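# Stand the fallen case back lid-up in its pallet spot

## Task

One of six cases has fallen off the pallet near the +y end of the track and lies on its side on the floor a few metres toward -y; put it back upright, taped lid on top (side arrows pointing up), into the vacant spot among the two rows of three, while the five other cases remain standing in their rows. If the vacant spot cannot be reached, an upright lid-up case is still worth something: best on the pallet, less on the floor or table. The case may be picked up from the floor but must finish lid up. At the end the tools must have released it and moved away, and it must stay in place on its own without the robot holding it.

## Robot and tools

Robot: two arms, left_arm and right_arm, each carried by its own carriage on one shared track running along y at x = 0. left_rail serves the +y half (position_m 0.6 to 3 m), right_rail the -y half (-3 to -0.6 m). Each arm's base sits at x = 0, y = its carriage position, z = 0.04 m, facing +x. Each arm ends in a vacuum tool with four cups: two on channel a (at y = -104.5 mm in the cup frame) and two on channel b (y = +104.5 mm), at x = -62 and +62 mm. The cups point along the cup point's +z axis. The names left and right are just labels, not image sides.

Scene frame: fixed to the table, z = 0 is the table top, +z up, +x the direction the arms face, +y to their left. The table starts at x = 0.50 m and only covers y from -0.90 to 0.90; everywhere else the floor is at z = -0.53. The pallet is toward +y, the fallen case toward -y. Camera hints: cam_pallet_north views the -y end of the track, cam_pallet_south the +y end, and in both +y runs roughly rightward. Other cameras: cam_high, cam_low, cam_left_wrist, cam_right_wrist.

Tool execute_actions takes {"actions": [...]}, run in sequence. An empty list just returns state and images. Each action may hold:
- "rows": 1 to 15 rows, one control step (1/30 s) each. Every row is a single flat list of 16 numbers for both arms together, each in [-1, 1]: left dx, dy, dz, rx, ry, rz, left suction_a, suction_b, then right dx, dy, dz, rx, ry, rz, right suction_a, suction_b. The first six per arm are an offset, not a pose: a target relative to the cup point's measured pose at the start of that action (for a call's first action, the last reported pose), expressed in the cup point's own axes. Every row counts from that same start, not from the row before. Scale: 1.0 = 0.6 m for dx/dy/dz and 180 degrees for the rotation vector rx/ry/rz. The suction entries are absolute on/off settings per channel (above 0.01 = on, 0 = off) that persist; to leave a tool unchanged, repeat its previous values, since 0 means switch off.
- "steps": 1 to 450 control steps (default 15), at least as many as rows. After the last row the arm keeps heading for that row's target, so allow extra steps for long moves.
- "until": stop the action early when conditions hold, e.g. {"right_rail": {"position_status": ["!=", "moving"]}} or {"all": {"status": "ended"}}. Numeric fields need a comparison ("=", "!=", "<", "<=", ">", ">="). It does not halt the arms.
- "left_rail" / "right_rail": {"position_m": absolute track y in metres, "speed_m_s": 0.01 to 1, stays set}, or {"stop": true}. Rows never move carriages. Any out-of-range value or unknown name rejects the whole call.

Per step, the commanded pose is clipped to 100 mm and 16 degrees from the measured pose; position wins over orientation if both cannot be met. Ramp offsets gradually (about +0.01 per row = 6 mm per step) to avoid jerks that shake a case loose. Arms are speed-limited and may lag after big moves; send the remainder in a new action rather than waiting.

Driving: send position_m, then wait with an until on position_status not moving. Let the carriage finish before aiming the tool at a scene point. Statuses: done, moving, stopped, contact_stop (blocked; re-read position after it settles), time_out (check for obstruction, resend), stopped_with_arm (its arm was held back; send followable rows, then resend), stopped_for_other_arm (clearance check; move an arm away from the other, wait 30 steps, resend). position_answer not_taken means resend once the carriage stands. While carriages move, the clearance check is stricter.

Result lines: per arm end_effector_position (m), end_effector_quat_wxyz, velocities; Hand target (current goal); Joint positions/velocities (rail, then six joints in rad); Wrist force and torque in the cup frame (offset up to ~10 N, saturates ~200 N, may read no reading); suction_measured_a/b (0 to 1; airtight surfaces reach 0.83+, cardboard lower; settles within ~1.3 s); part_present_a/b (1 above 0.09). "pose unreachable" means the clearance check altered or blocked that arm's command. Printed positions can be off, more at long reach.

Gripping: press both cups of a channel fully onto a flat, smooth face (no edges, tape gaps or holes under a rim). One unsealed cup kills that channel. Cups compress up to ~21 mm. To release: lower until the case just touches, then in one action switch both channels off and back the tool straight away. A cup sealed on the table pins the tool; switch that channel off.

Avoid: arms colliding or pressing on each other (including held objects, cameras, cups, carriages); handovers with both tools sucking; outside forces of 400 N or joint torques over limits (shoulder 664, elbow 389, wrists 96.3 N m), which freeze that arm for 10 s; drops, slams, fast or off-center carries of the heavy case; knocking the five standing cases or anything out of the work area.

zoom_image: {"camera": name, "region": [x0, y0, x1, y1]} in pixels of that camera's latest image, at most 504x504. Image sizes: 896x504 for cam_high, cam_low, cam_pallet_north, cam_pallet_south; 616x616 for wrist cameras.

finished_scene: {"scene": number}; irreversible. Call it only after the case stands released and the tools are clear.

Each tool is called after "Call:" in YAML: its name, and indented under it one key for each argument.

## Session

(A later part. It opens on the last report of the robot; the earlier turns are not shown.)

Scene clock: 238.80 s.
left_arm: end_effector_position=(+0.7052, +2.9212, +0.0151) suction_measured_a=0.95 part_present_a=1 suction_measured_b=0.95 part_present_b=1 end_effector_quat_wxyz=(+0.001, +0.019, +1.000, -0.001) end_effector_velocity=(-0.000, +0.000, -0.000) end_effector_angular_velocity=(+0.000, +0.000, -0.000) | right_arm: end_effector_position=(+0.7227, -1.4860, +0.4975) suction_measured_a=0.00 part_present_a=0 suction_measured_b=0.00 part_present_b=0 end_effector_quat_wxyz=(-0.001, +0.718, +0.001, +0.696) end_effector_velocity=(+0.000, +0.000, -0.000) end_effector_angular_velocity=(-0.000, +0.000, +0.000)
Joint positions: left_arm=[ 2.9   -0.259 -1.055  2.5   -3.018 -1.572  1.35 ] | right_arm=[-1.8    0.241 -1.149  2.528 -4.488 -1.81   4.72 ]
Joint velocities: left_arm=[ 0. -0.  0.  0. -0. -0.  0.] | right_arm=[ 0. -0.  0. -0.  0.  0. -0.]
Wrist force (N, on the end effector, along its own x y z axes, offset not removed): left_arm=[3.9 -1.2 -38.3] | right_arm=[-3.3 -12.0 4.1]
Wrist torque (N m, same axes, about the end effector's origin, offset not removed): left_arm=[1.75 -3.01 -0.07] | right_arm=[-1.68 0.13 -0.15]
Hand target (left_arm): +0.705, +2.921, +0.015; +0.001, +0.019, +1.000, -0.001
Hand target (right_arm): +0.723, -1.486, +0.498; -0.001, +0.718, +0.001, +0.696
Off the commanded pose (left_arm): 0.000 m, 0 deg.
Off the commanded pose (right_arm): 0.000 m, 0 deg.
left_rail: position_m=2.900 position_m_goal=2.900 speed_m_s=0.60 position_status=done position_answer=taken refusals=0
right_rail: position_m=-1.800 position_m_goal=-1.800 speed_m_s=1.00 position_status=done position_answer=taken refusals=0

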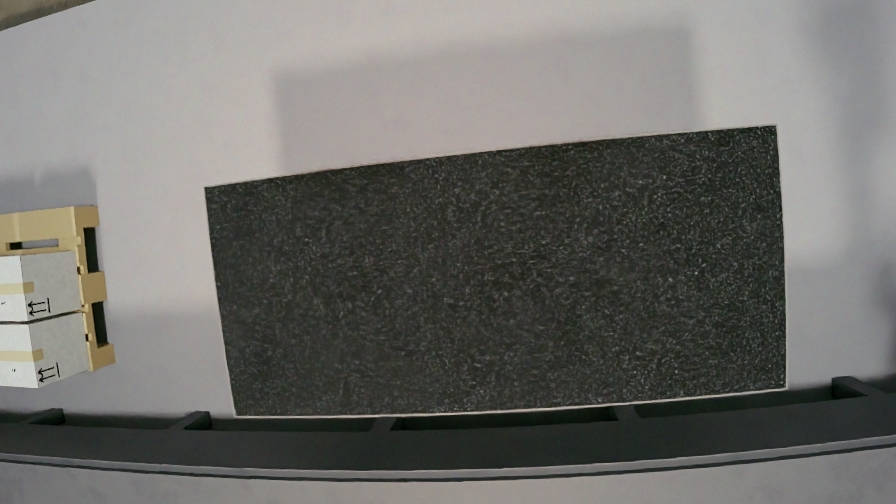

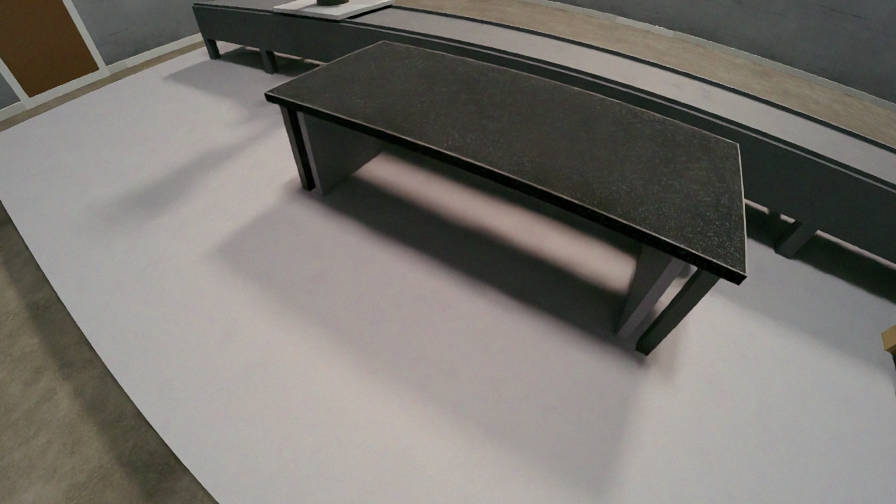

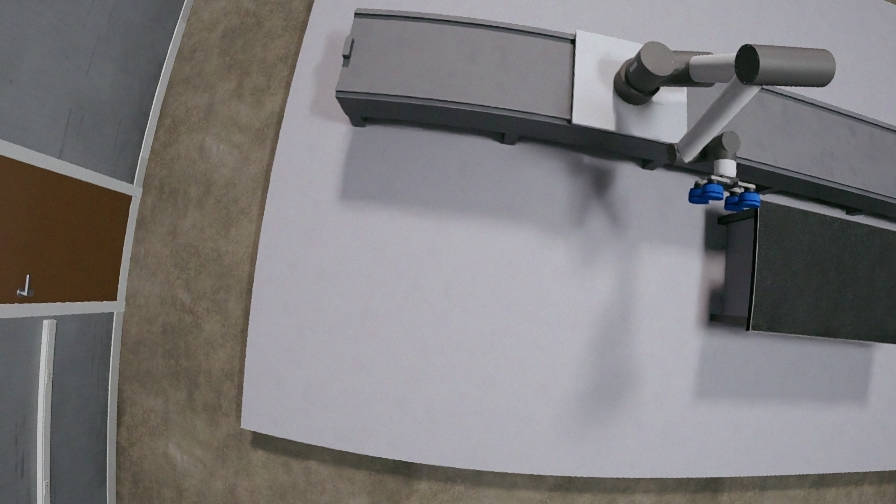

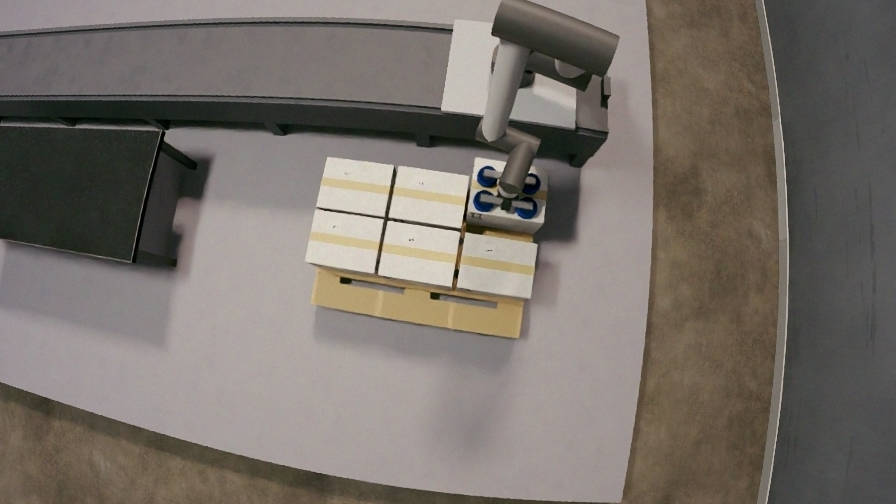

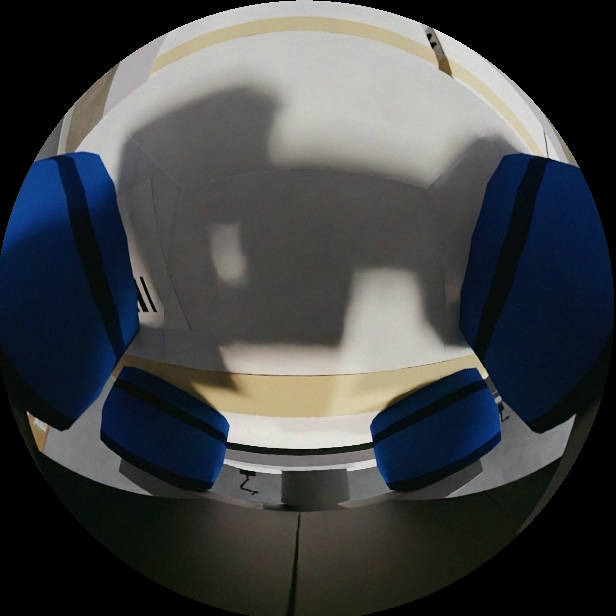

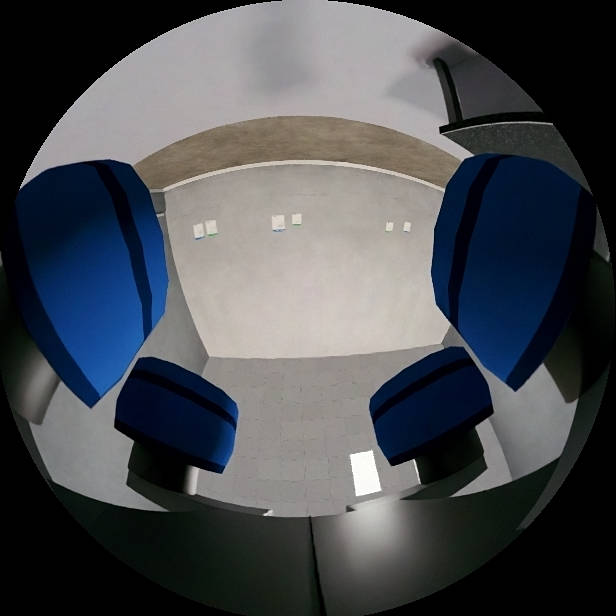

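Call:
execute_actions:
  actions:
    - {"rows":[[0,0,0.03,0,0,0,1,1,0,0,0,0,0,0,0,0],[0,0,0.08,0,0,0,1,1,0,0,0,0,0,0,0,0],[0,0,0.175,0,0,0,1,1,0,0,0,0,0,0,0,0]],"steps":50}

Call:
zoom_image:
  camera: "cam_pallet_south"
  region: [300,100,620,340]

Scene clock: 245.43 s.
left_arm: end_effector_position=(+0.7053, +2.9211, -0.0900) suction_measured_a=0.95 part_present_a=1 suction_measured_b=0.95 part_present_b=1 end_effector_quat_wxyz=(+0.001, +0.019, +1.000, -0.001) end_effector_velocity=(-0.000, +0.000, -0.000) end_effector_angular_velocity=(+0.000, +0.000, +0.000) | right_arm: end_effector_position=(+0.7227, -1.4860, +0.4975) suction_measured_a=0.00 part_present_a=0 suction_measured_b=0.00 part_present_b=0 end_effector_quat_wxyz=(-0.001, +0.718, +0.001, +0.696) end_effector_velocity=(-0.000, +0.000, +0.000) end_effector_angular_velocity=(+0.000, -0.000, +0.000)
Joint positions: left_arm=[ 2.9   -0.259 -0.852  2.493 -3.213 -1.572  1.35 ] | right_arm=[-1.8    0.241 -1.149  2.528 -4.488 -1.81   4.72 ]
Joint velocities: left_arm=[ 0.  0.  0. -0. -0. -0.  0.] | right_arm=[ 0.  0. -0.  0.  0. -0. -0.]
Wrist force (N, on the end effector, along its own x y z axes, offset not removed): left_arm=[4.1 -1.3 -37.5] | right_arm=[-1.0 -3.6 -0.6]
Wrist torque (N m, same axes, about the end effector's origin, offset not removed): left_arm=[1.79 -2.97 -0.02] | right_arm=[-0.43 -0.34 -0.16]
Hand target (left_arm): +0.705, +2.921, -0.090; +0.001, +0.019, +1.000, -0.001
Hand target (right_arm): +0.723, -1.486, +0.498; -0.001, +0.718, +0.001, +0.696
Off the commanded pose (left_arm): 0.000 m, 0 deg.
Off the commanded pose (right_arm): 0.000 m, 0 deg.
left_rail: position_m=2.900 position_m_goal=2.900 speed_m_s=0.60 position_status=done position_answer=taken refusals=0
right_rail: position_m=-1.800 position_m_goal=-1.800 speed_m_s=1.00 position_status=done position_answer=taken refusals=0

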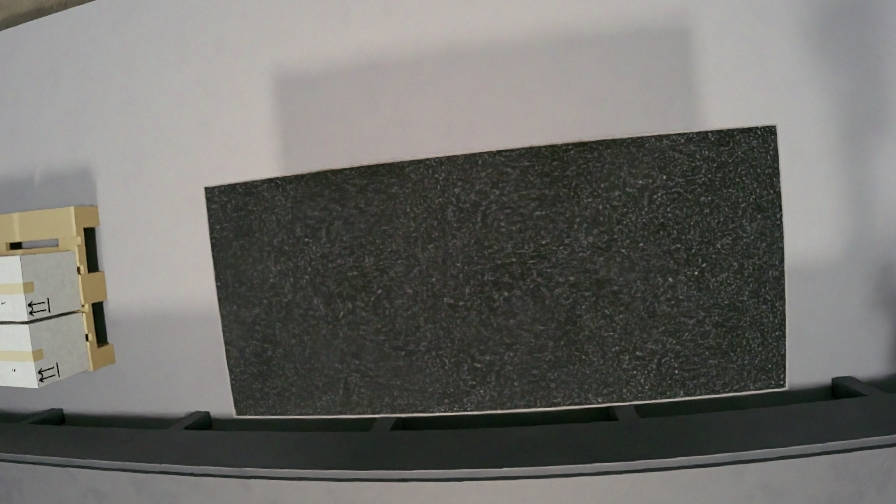

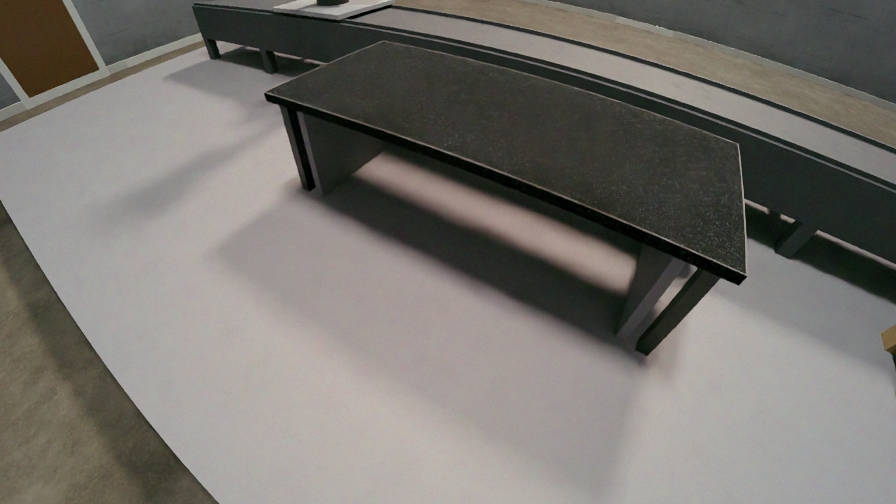

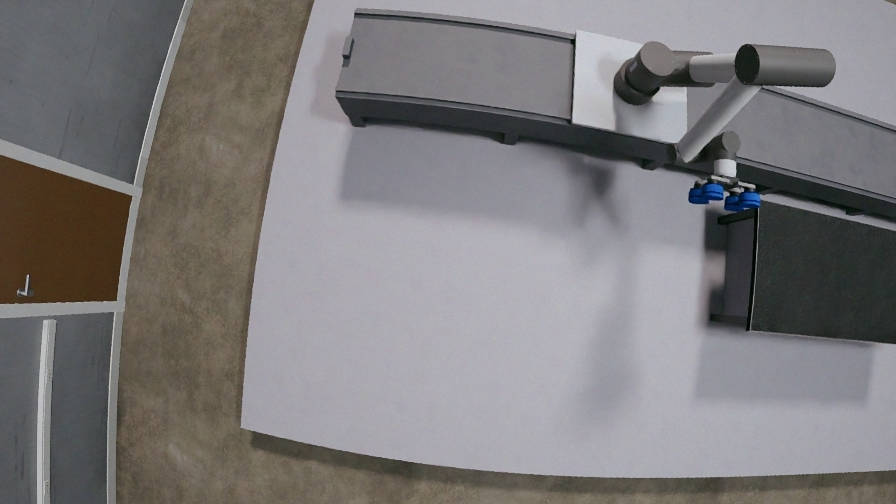

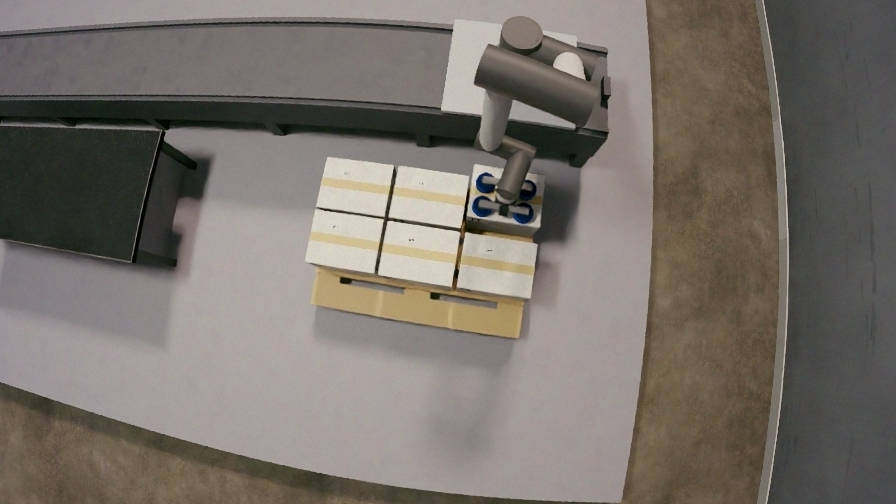

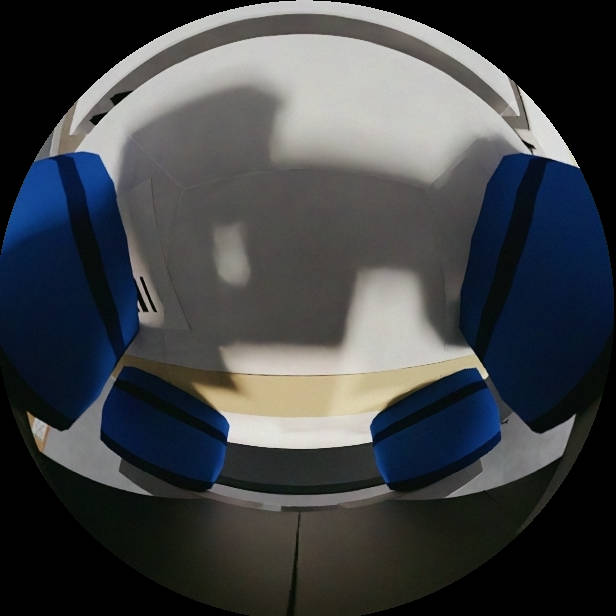

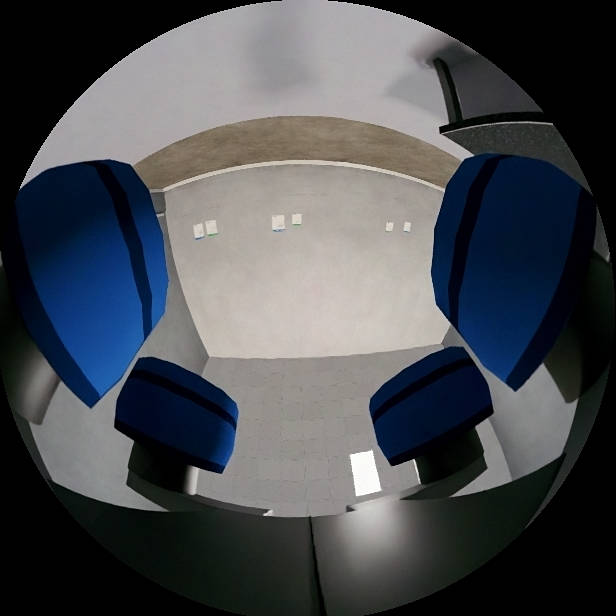

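Region (300, 100, 620, 340) of cam_pallet_south's 896x504 image, scaled by 1.575, with more detail than that image has; it fills the top 378 rows of this view, and the rest is white.

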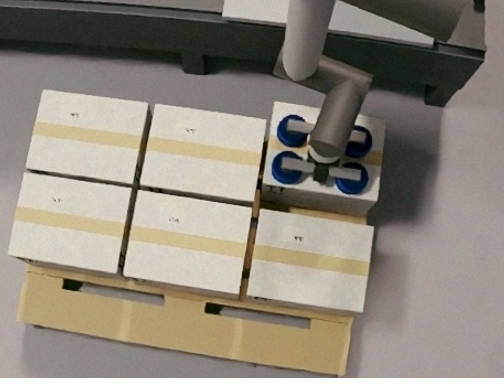

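Call:
execute_actions:
  actions:
    - {"rows":[[-0.02,-0.015,0,0,0,0.003,1,1,0,0,0,0,0,0,0,0],[-0.04,-0.03,0,0,0,0.006,1,1,0,0,0,0,0,0,0,0]],"steps":40}
    - {"rows":[[0,0,0.015,0,0,0,1,1,0,0,0,0,0,0,0,0],[0,0,0.03,0,0,0,1,1,0,0,0,0,0,0,0,0]],"steps":30}

Call:
zoom_image:
  camera: "cam_pallet_south"
  region: [300,100,620,340]

Scene clock: 254.73 s.
left_arm: end_effector_position=(+0.7286, +2.9022, -0.1079) suction_measured_a=0.95 part_present_a=1 suction_measured_b=0.95 part_present_b=1 end_effector_quat_wxyz=(+0.001, +0.028, +1.000, -0.001) end_effector_velocity=(-0.000, +0.000, -0.000) end_effector_angular_velocity=(+0.000, +0.000, +0.000) | right_arm: end_effector_position=(+0.7227, -1.4860, +0.4975) suction_measured_a=0.00 part_present_a=0 suction_measured_b=0.00 part_present_b=0 end_effector_quat_wxyz=(-0.001, +0.718, +0.001, +0.696) end_effector_velocity=(-0.000, +0.000, +0.000) end_effector_angular_velocity=(+0.000, -0.000, -0.000)
Joint positions: left_arm=[ 2.9   -0.276 -0.821  2.456 -3.207 -1.572  1.351] | right_arm=[-1.8    0.241 -1.149  2.528 -4.488 -1.81   4.72 ]
Joint velocities: left_arm=[ 0. -0.  0. -0. -0.  0.  0.] | right_arm=[ 0.  0. -0.  0. -0. -0. -0.]
Wrist force (N, on the end effector, along its own x y z axes, offset not removed): left_arm=[4.4 16.4 -46.1] | right_arm=[-2.4 -6.9 0.9]
Wrist torque (N m, same axes, about the end effector's origin, offset not removed): left_arm=[1.83 -3.38 -1.53] | right_arm=[-0.97 0.03 -0.26]
Hand target (left_arm): +0.729, +2.902, -0.108; +0.001, +0.028, +1.000, -0.001
Hand target (right_arm): +0.723, -1.486, +0.498; -0.001, +0.718, +0.001, +0.696
Off the commanded pose (left_arm): 0.000 m, 0 deg.
Off the commanded pose (right_arm): 0.000 m, 0 deg.
left_rail: position_m=2.900 position_m_goal=2.900 speed_m_s=0.60 position_status=done position_answer=taken refusals=0
right_rail: position_m=-1.800 position_m_goal=-1.800 speed_m_s=1.00 position_status=done position_answer=taken refusals=0

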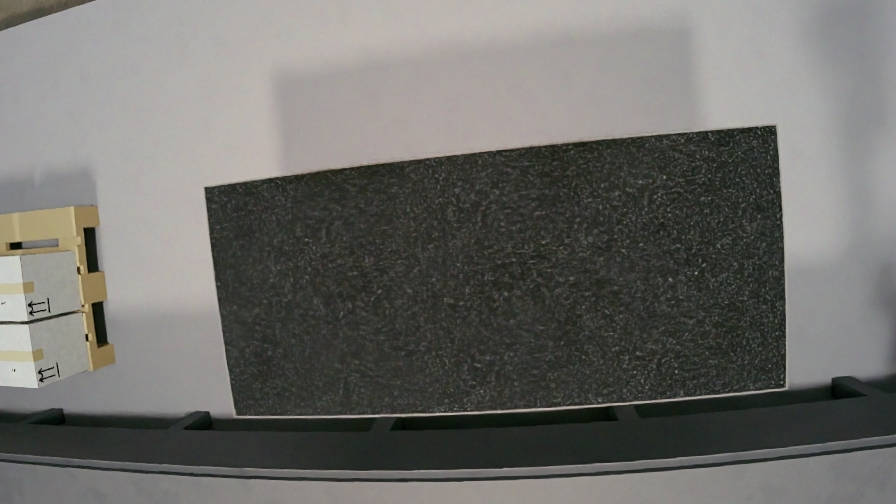

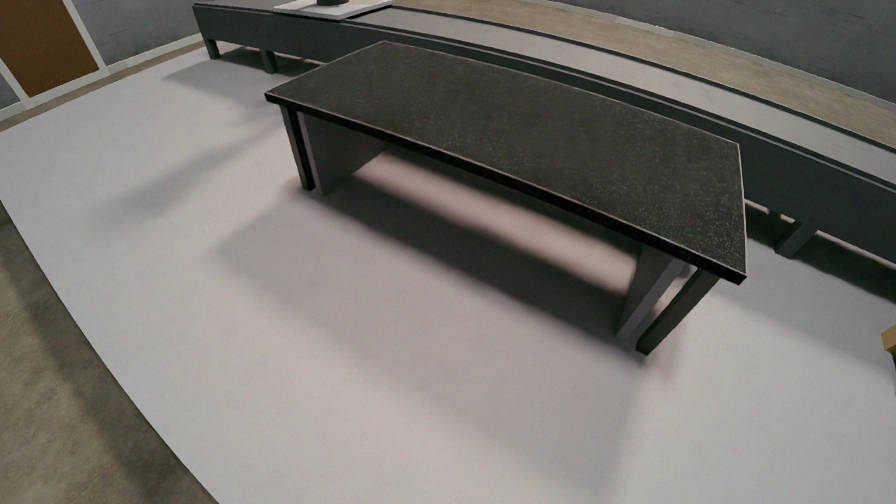

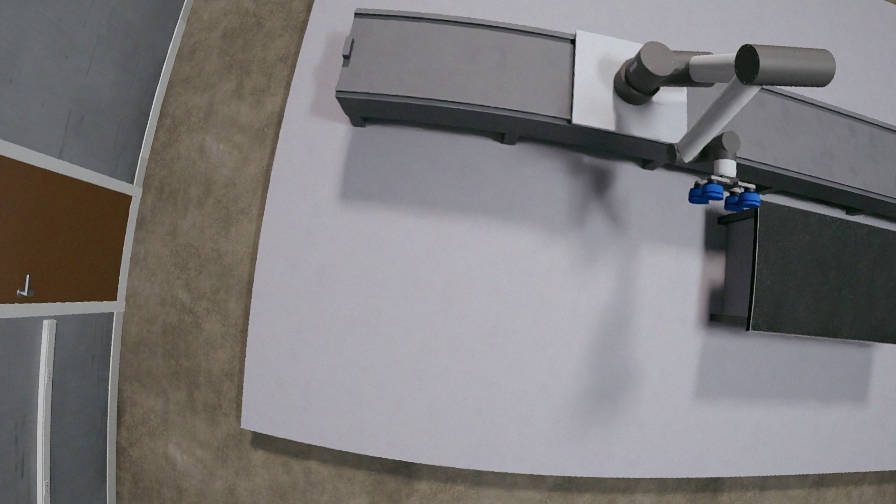

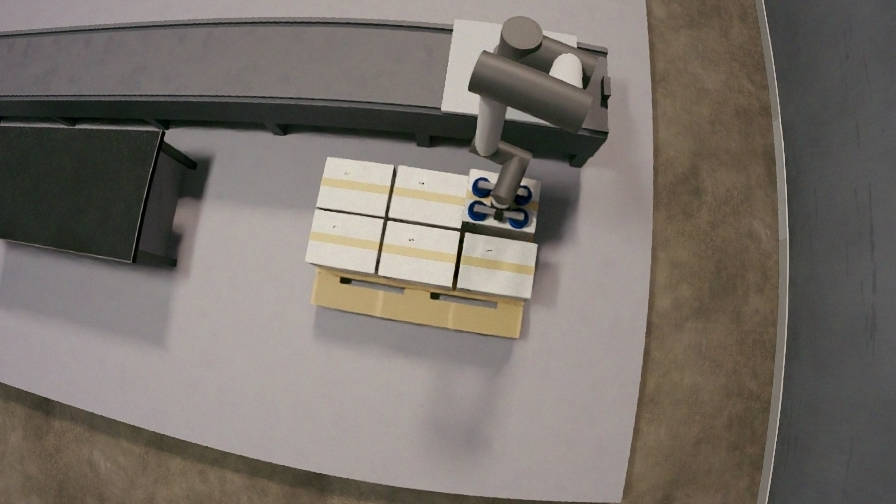

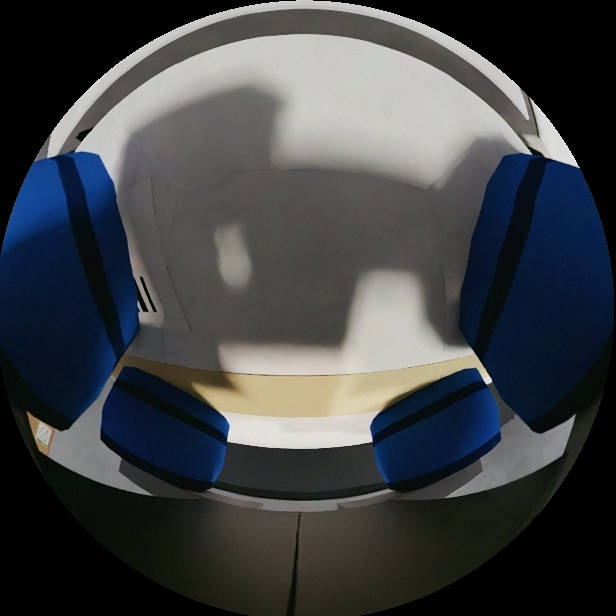

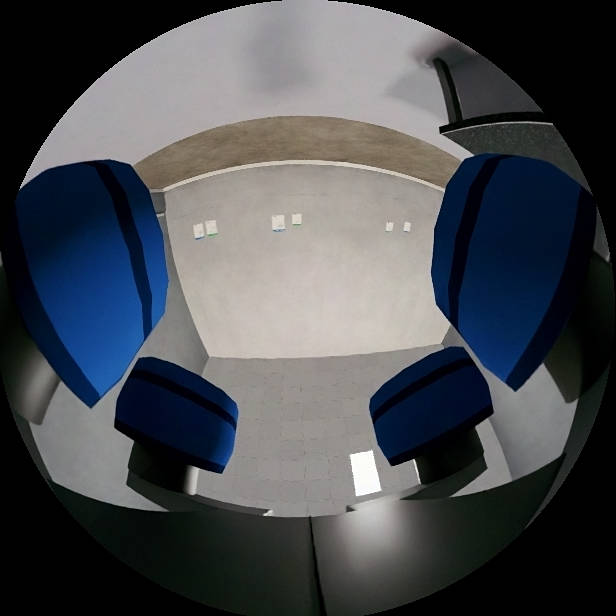

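Region (300, 100, 620, 340) of cam_pallet_south's 896x504 image, scaled by 1.575, with more detail than that image has; it fills the top 378 rows of this view, and the rest is white.

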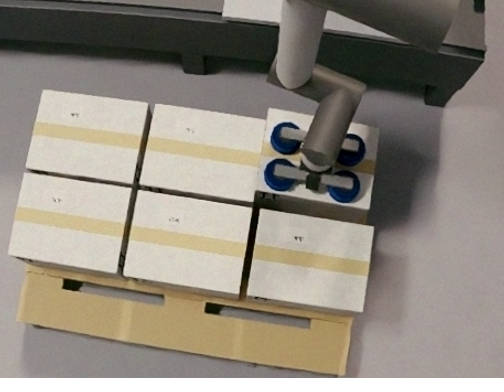

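Call:
execute_actions:
  actions:
    - {"rows":[[-0.012,0.01,0,0,0,0,1,1,0,0,0,0,0,0,0,0],[-0.025,0.01,0,0,0,0,1,1,0,0,0,0,0,0,0,0]],"steps":30}
    - {"rows":[[0,0,0.01,0,0,0,1,1,0,0,0,0,0,0,0,0],[0,0,0.018,0,0,0,1,1,0,0,0,0,0,0,0,0]],"steps":30}

Call:
zoom_image:
  camera: "cam_pallet_south"
  region: [300,100,620,340]

Scene clock: 261.73 s.
left_arm: end_effector_position=(+0.7440, +2.9073, -0.1187) suction_measured_a=0.95 part_present_a=1 suction_measured_b=0.95 part_present_b=1 end_effector_quat_wxyz=(+0.001, +0.028, +1.000, -0.001) end_effector_velocity=(-0.000, +0.000, -0.000) end_effector_angular_velocity=(+0.000, +0.000, -0.000) | right_arm: end_effector_position=(+0.7227, -1.4860, +0.4975) suction_measured_a=0.00 part_present_a=0 suction_measured_b=0.00 part_present_b=0 end_effector_quat_wxyz=(-0.001, +0.718, +0.001, +0.696) end_effector_velocity=(+0.000, -0.000, -0.000) end_effector_angular_velocity=(+0.000, +0.000, -0.000)
Joint positions: left_arm=[ 2.9   -0.263 -0.804  2.432 -3.201 -1.572  1.364] | right_arm=[-1.8    0.241 -1.149  2.528 -4.488 -1.81   4.72 ]
Joint velocities: left_arm=[ 0. -0.  0. -0. -0. -0.  0.] | right_arm=[ 0. -0.  0. -0. -0. -0.  0.]
Wrist force (N, on the end effector, along its own x y z axes, offset not removed): left_arm=[1.1 0.0 -43.0] | right_arm=[-6.1 -8.0 2.4]
Wrist torque (N m, same axes, about the end effector's origin, offset not removed): left_arm=[1.83 -2.60 -0.06] | right_arm=[-1.05 0.48 -0.17]
Hand target (left_arm): +0.744, +2.907, -0.119; +0.001, +0.028, +1.000, -0.001
Hand target (right_arm): +0.723, -1.486, +0.498; -0.001, +0.718, +0.001, +0.696
Off the commanded pose (left_arm): 0.000 m, 0 deg.
Off the commanded pose (right_arm): 0.000 m, 0 deg.
left_rail: position_m=2.900 position_m_goal=2.900 speed_m_s=0.60 position_status=done position_answer=taken refusals=0
right_rail: position_m=-1.800 position_m_goal=-1.800 speed_m_s=1.00 position_status=done position_answer=taken refusals=0

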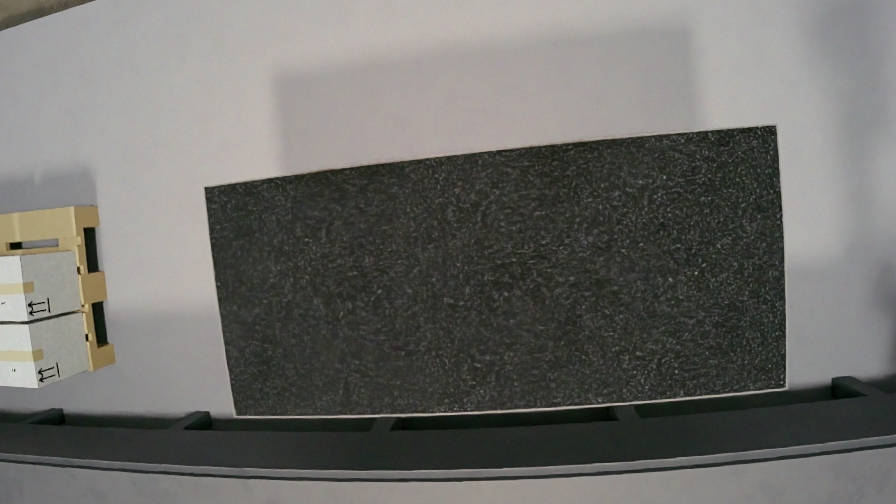

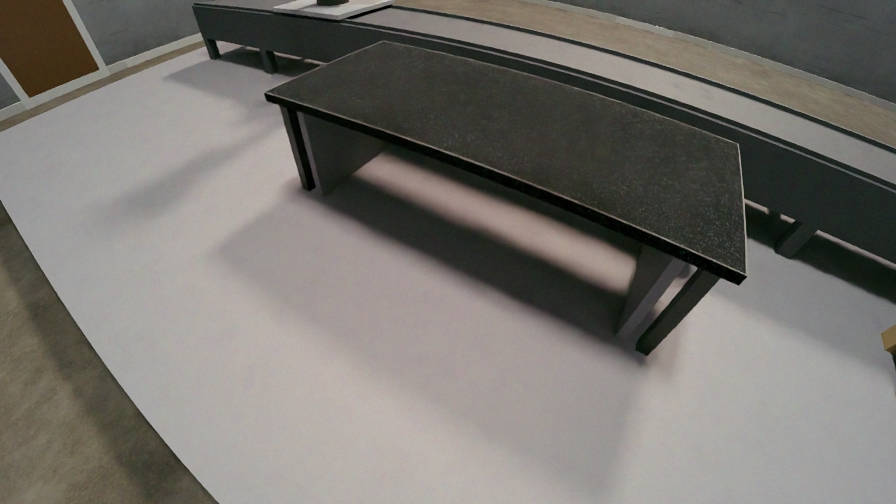

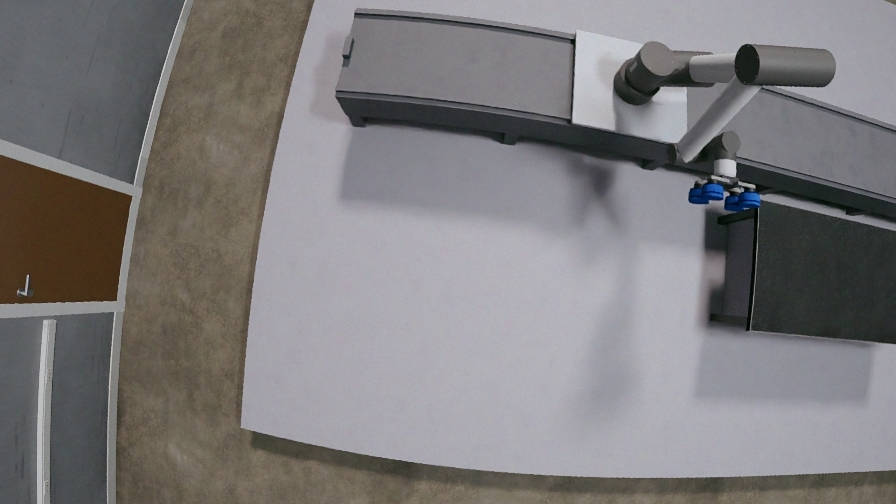

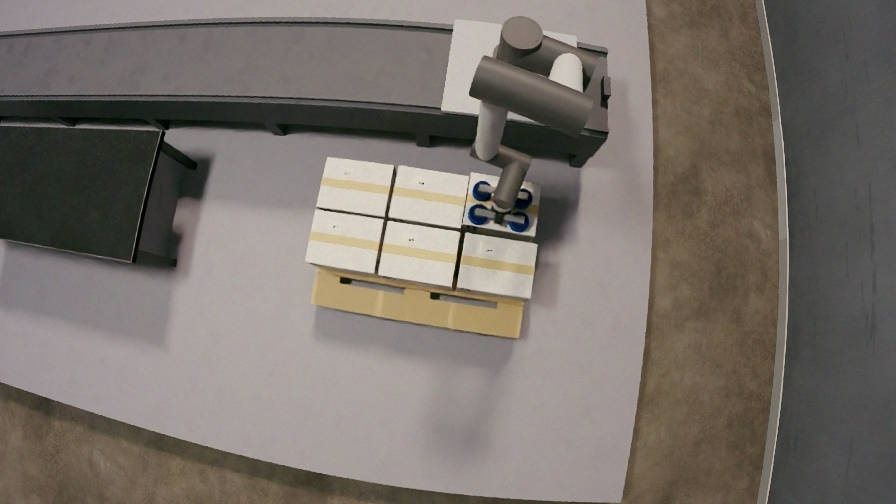

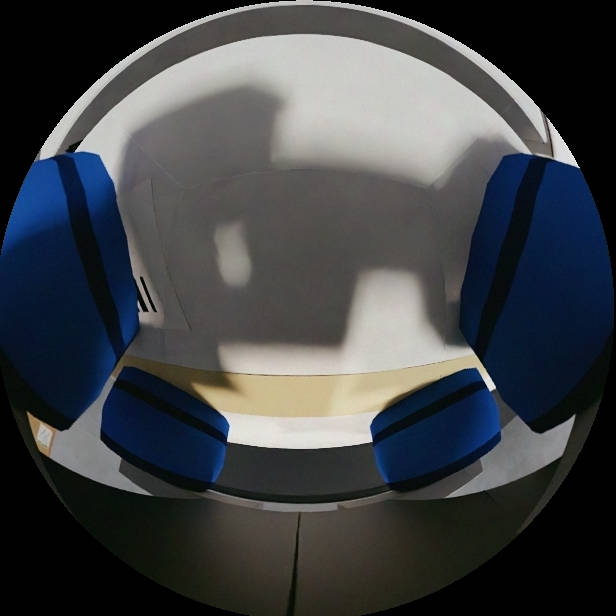

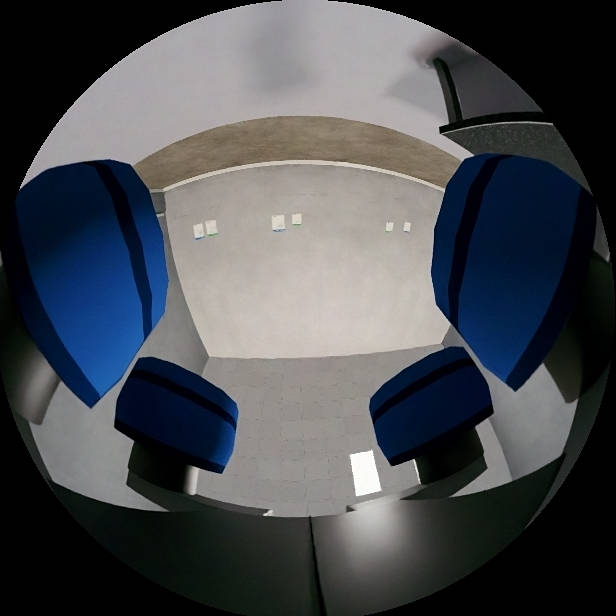

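Region (300, 100, 620, 340) of cam_pallet_south's 896x504 image, scaled by 1.575, with more detail than that image has; it fills the top 378 rows of this view, and the rest is white.

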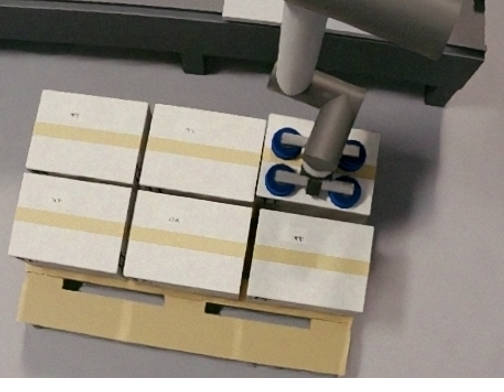

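Good alignment; release.

Call:
execute_actions:
  actions:
    - {"rows":[[0,0,0.008,0,0,0,1,1,0,0,0,0,0,0,0,0]],"steps":20}
    - {"rows":[[0,0,-0.02,0,0,0,0,0,0,0,0,0,0,0,0,0],[0,0,-0.07,0,0,0,0,0,0,0,0,0,0,0,0,0],[0,0,-0.15,0,0,0,0,0,0,0,0,0,0,0,0,0],[0,0,-0.6,0,0,0,0,0,0,0,0,0,0,0,0,0]],"steps":70}

Call:
zoom_image:
  camera: "cam_pallet_south"
  region: [300,100,620,340]

Scene clock: 268.57 s.
left_arm: end_effector_position=(+0.7434, +2.9075, +0.2367) suction_measured_a=0.00 part_present_a=0 suction_measured_b=0.00 part_present_b=0 end_effector_quat_wxyz=(+0.001, +0.028, +1.000, -0.001) end_effector_velocity=(-0.000, -0.000, +0.000) end_effector_angular_velocity=(-0.000, -0.000, -0.000) | right_arm: end_effector_position=(+0.7227, -1.4860, +0.4975) suction_measured_a=0.00 part_present_a=0 suction_measured_b=0.00 part_present_b=0 end_effector_quat_wxyz=(-0.001, +0.718, +0.001, +0.696) end_effector_velocity=(-0.000, -0.000, +0.000) end_effector_angular_velocity=(+0.000, -0.000, -0.000)
Joint positions: left_arm=[ 2.9   -0.263 -1.402  2.373 -2.543 -1.572  1.364] | right_arm=[-1.8    0.241 -1.149  2.528 -4.488 -1.81   4.72 ]
Joint velocities: left_arm=[ 0. -0. -0. -0.  0. -0.  0.] | right_arm=[ 0.  0. -0.  0.  0. -0.  0.]
Wrist force (N, on the end effector, along its own x y z axes, offset not removed): left_arm=[3.4 0.3 -4.4] | right_arm=[-2.8 -3.1 -3.6]
Wrist torque (N m, same axes, about the end effector's origin, offset not removed): left_arm=[-0.31 -0.48 -0.08] | right_arm=[-0.47 0.05 -0.07]
Hand target (left_arm): +0.743, +2.907, +0.237; +0.001, +0.028, +1.000, -0.001
Hand target (right_arm): +0.723, -1.486, +0.498; -0.001, +0.718, +0.001, +0.696
Off the commanded pose (left_arm): 0.000 m, 0 deg.
Off the commanded pose (right_arm): 0.000 m, 0 deg.
left_rail: position_m=2.900 position_m_goal=2.900 speed_m_s=0.60 position_status=done position_answer=taken refusals=0
right_rail: position_m=-1.800 position_m_goal=-1.800 speed_m_s=1.00 position_status=done position_answer=taken refusals=0

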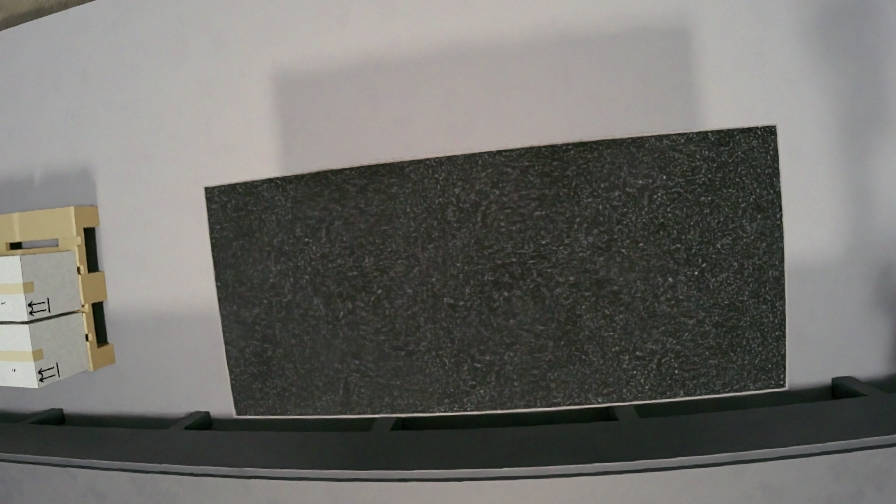

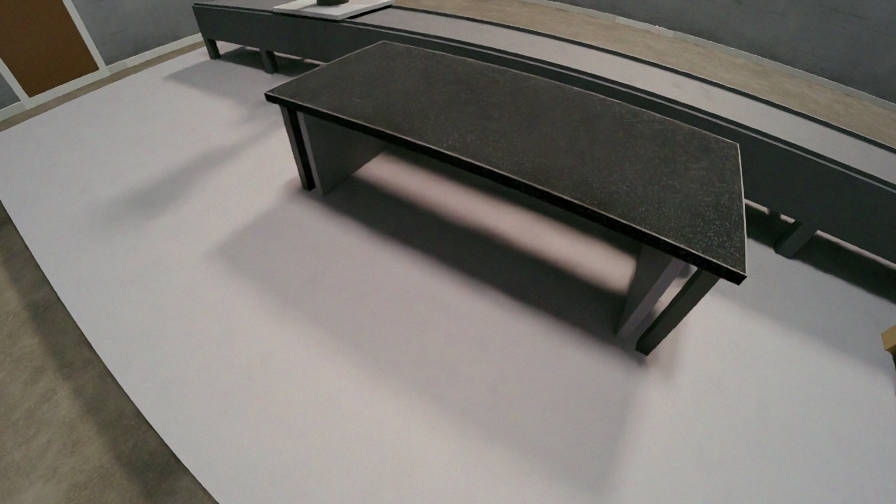

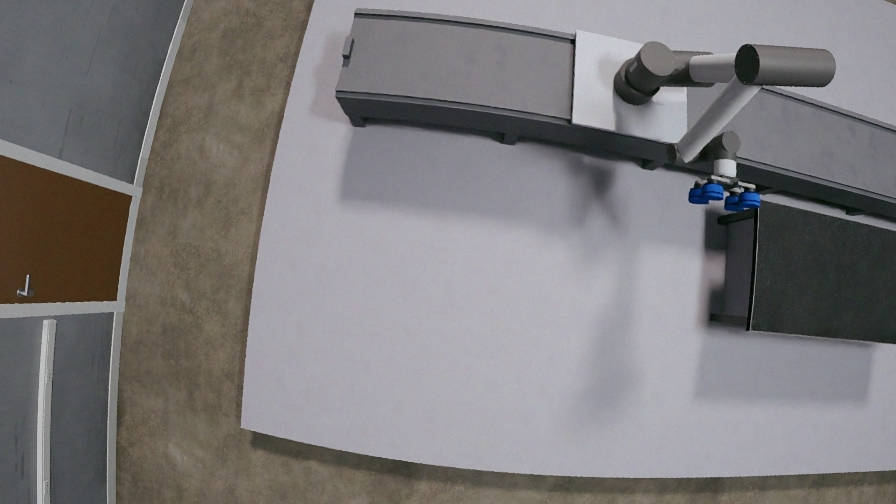

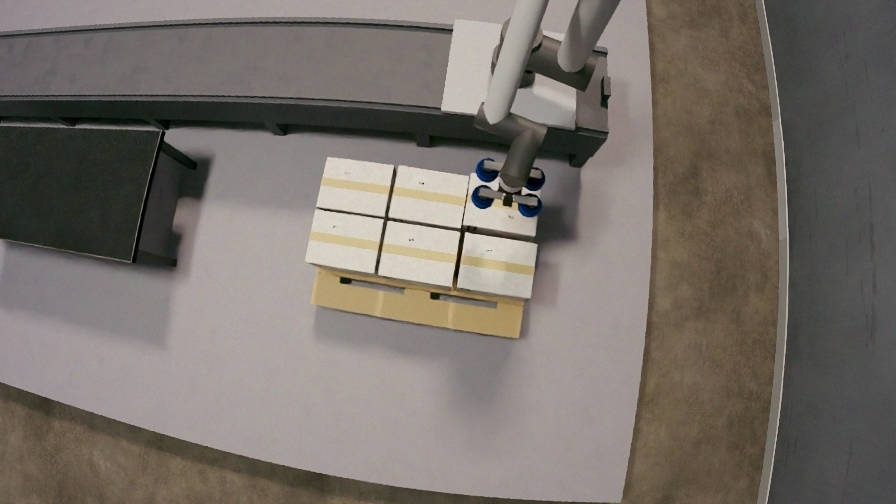

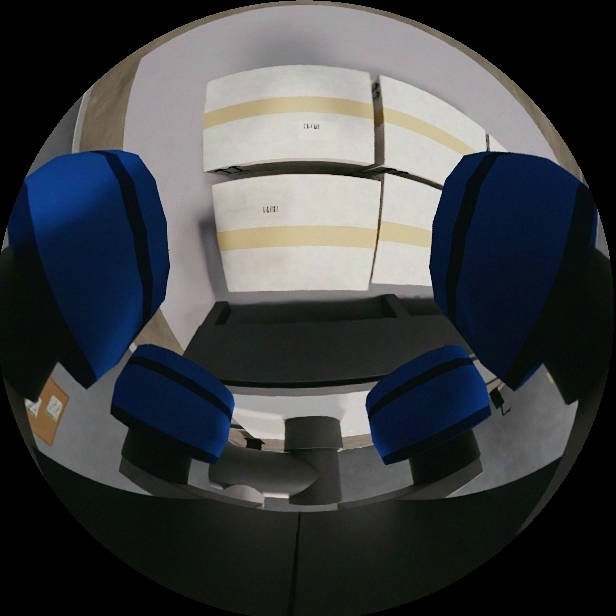

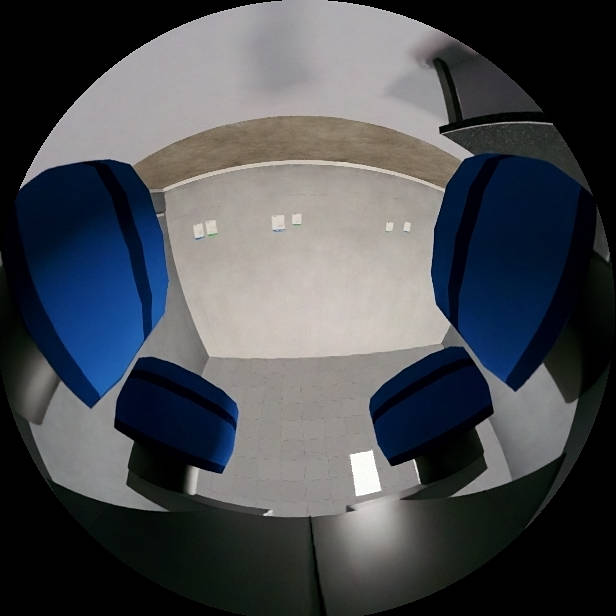

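Region (300, 100, 620, 340) of cam_pallet_south's 896x504 image, scaled by 1.575, with more detail than that image has; it fills the top 378 rows of this view, and the rest is white.

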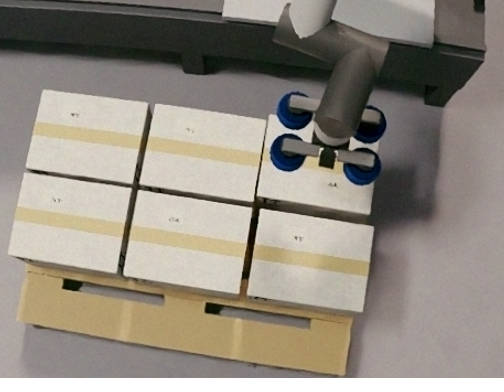

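Call:
finished_scene:
  scene: 2

The scene is finished: the task was done.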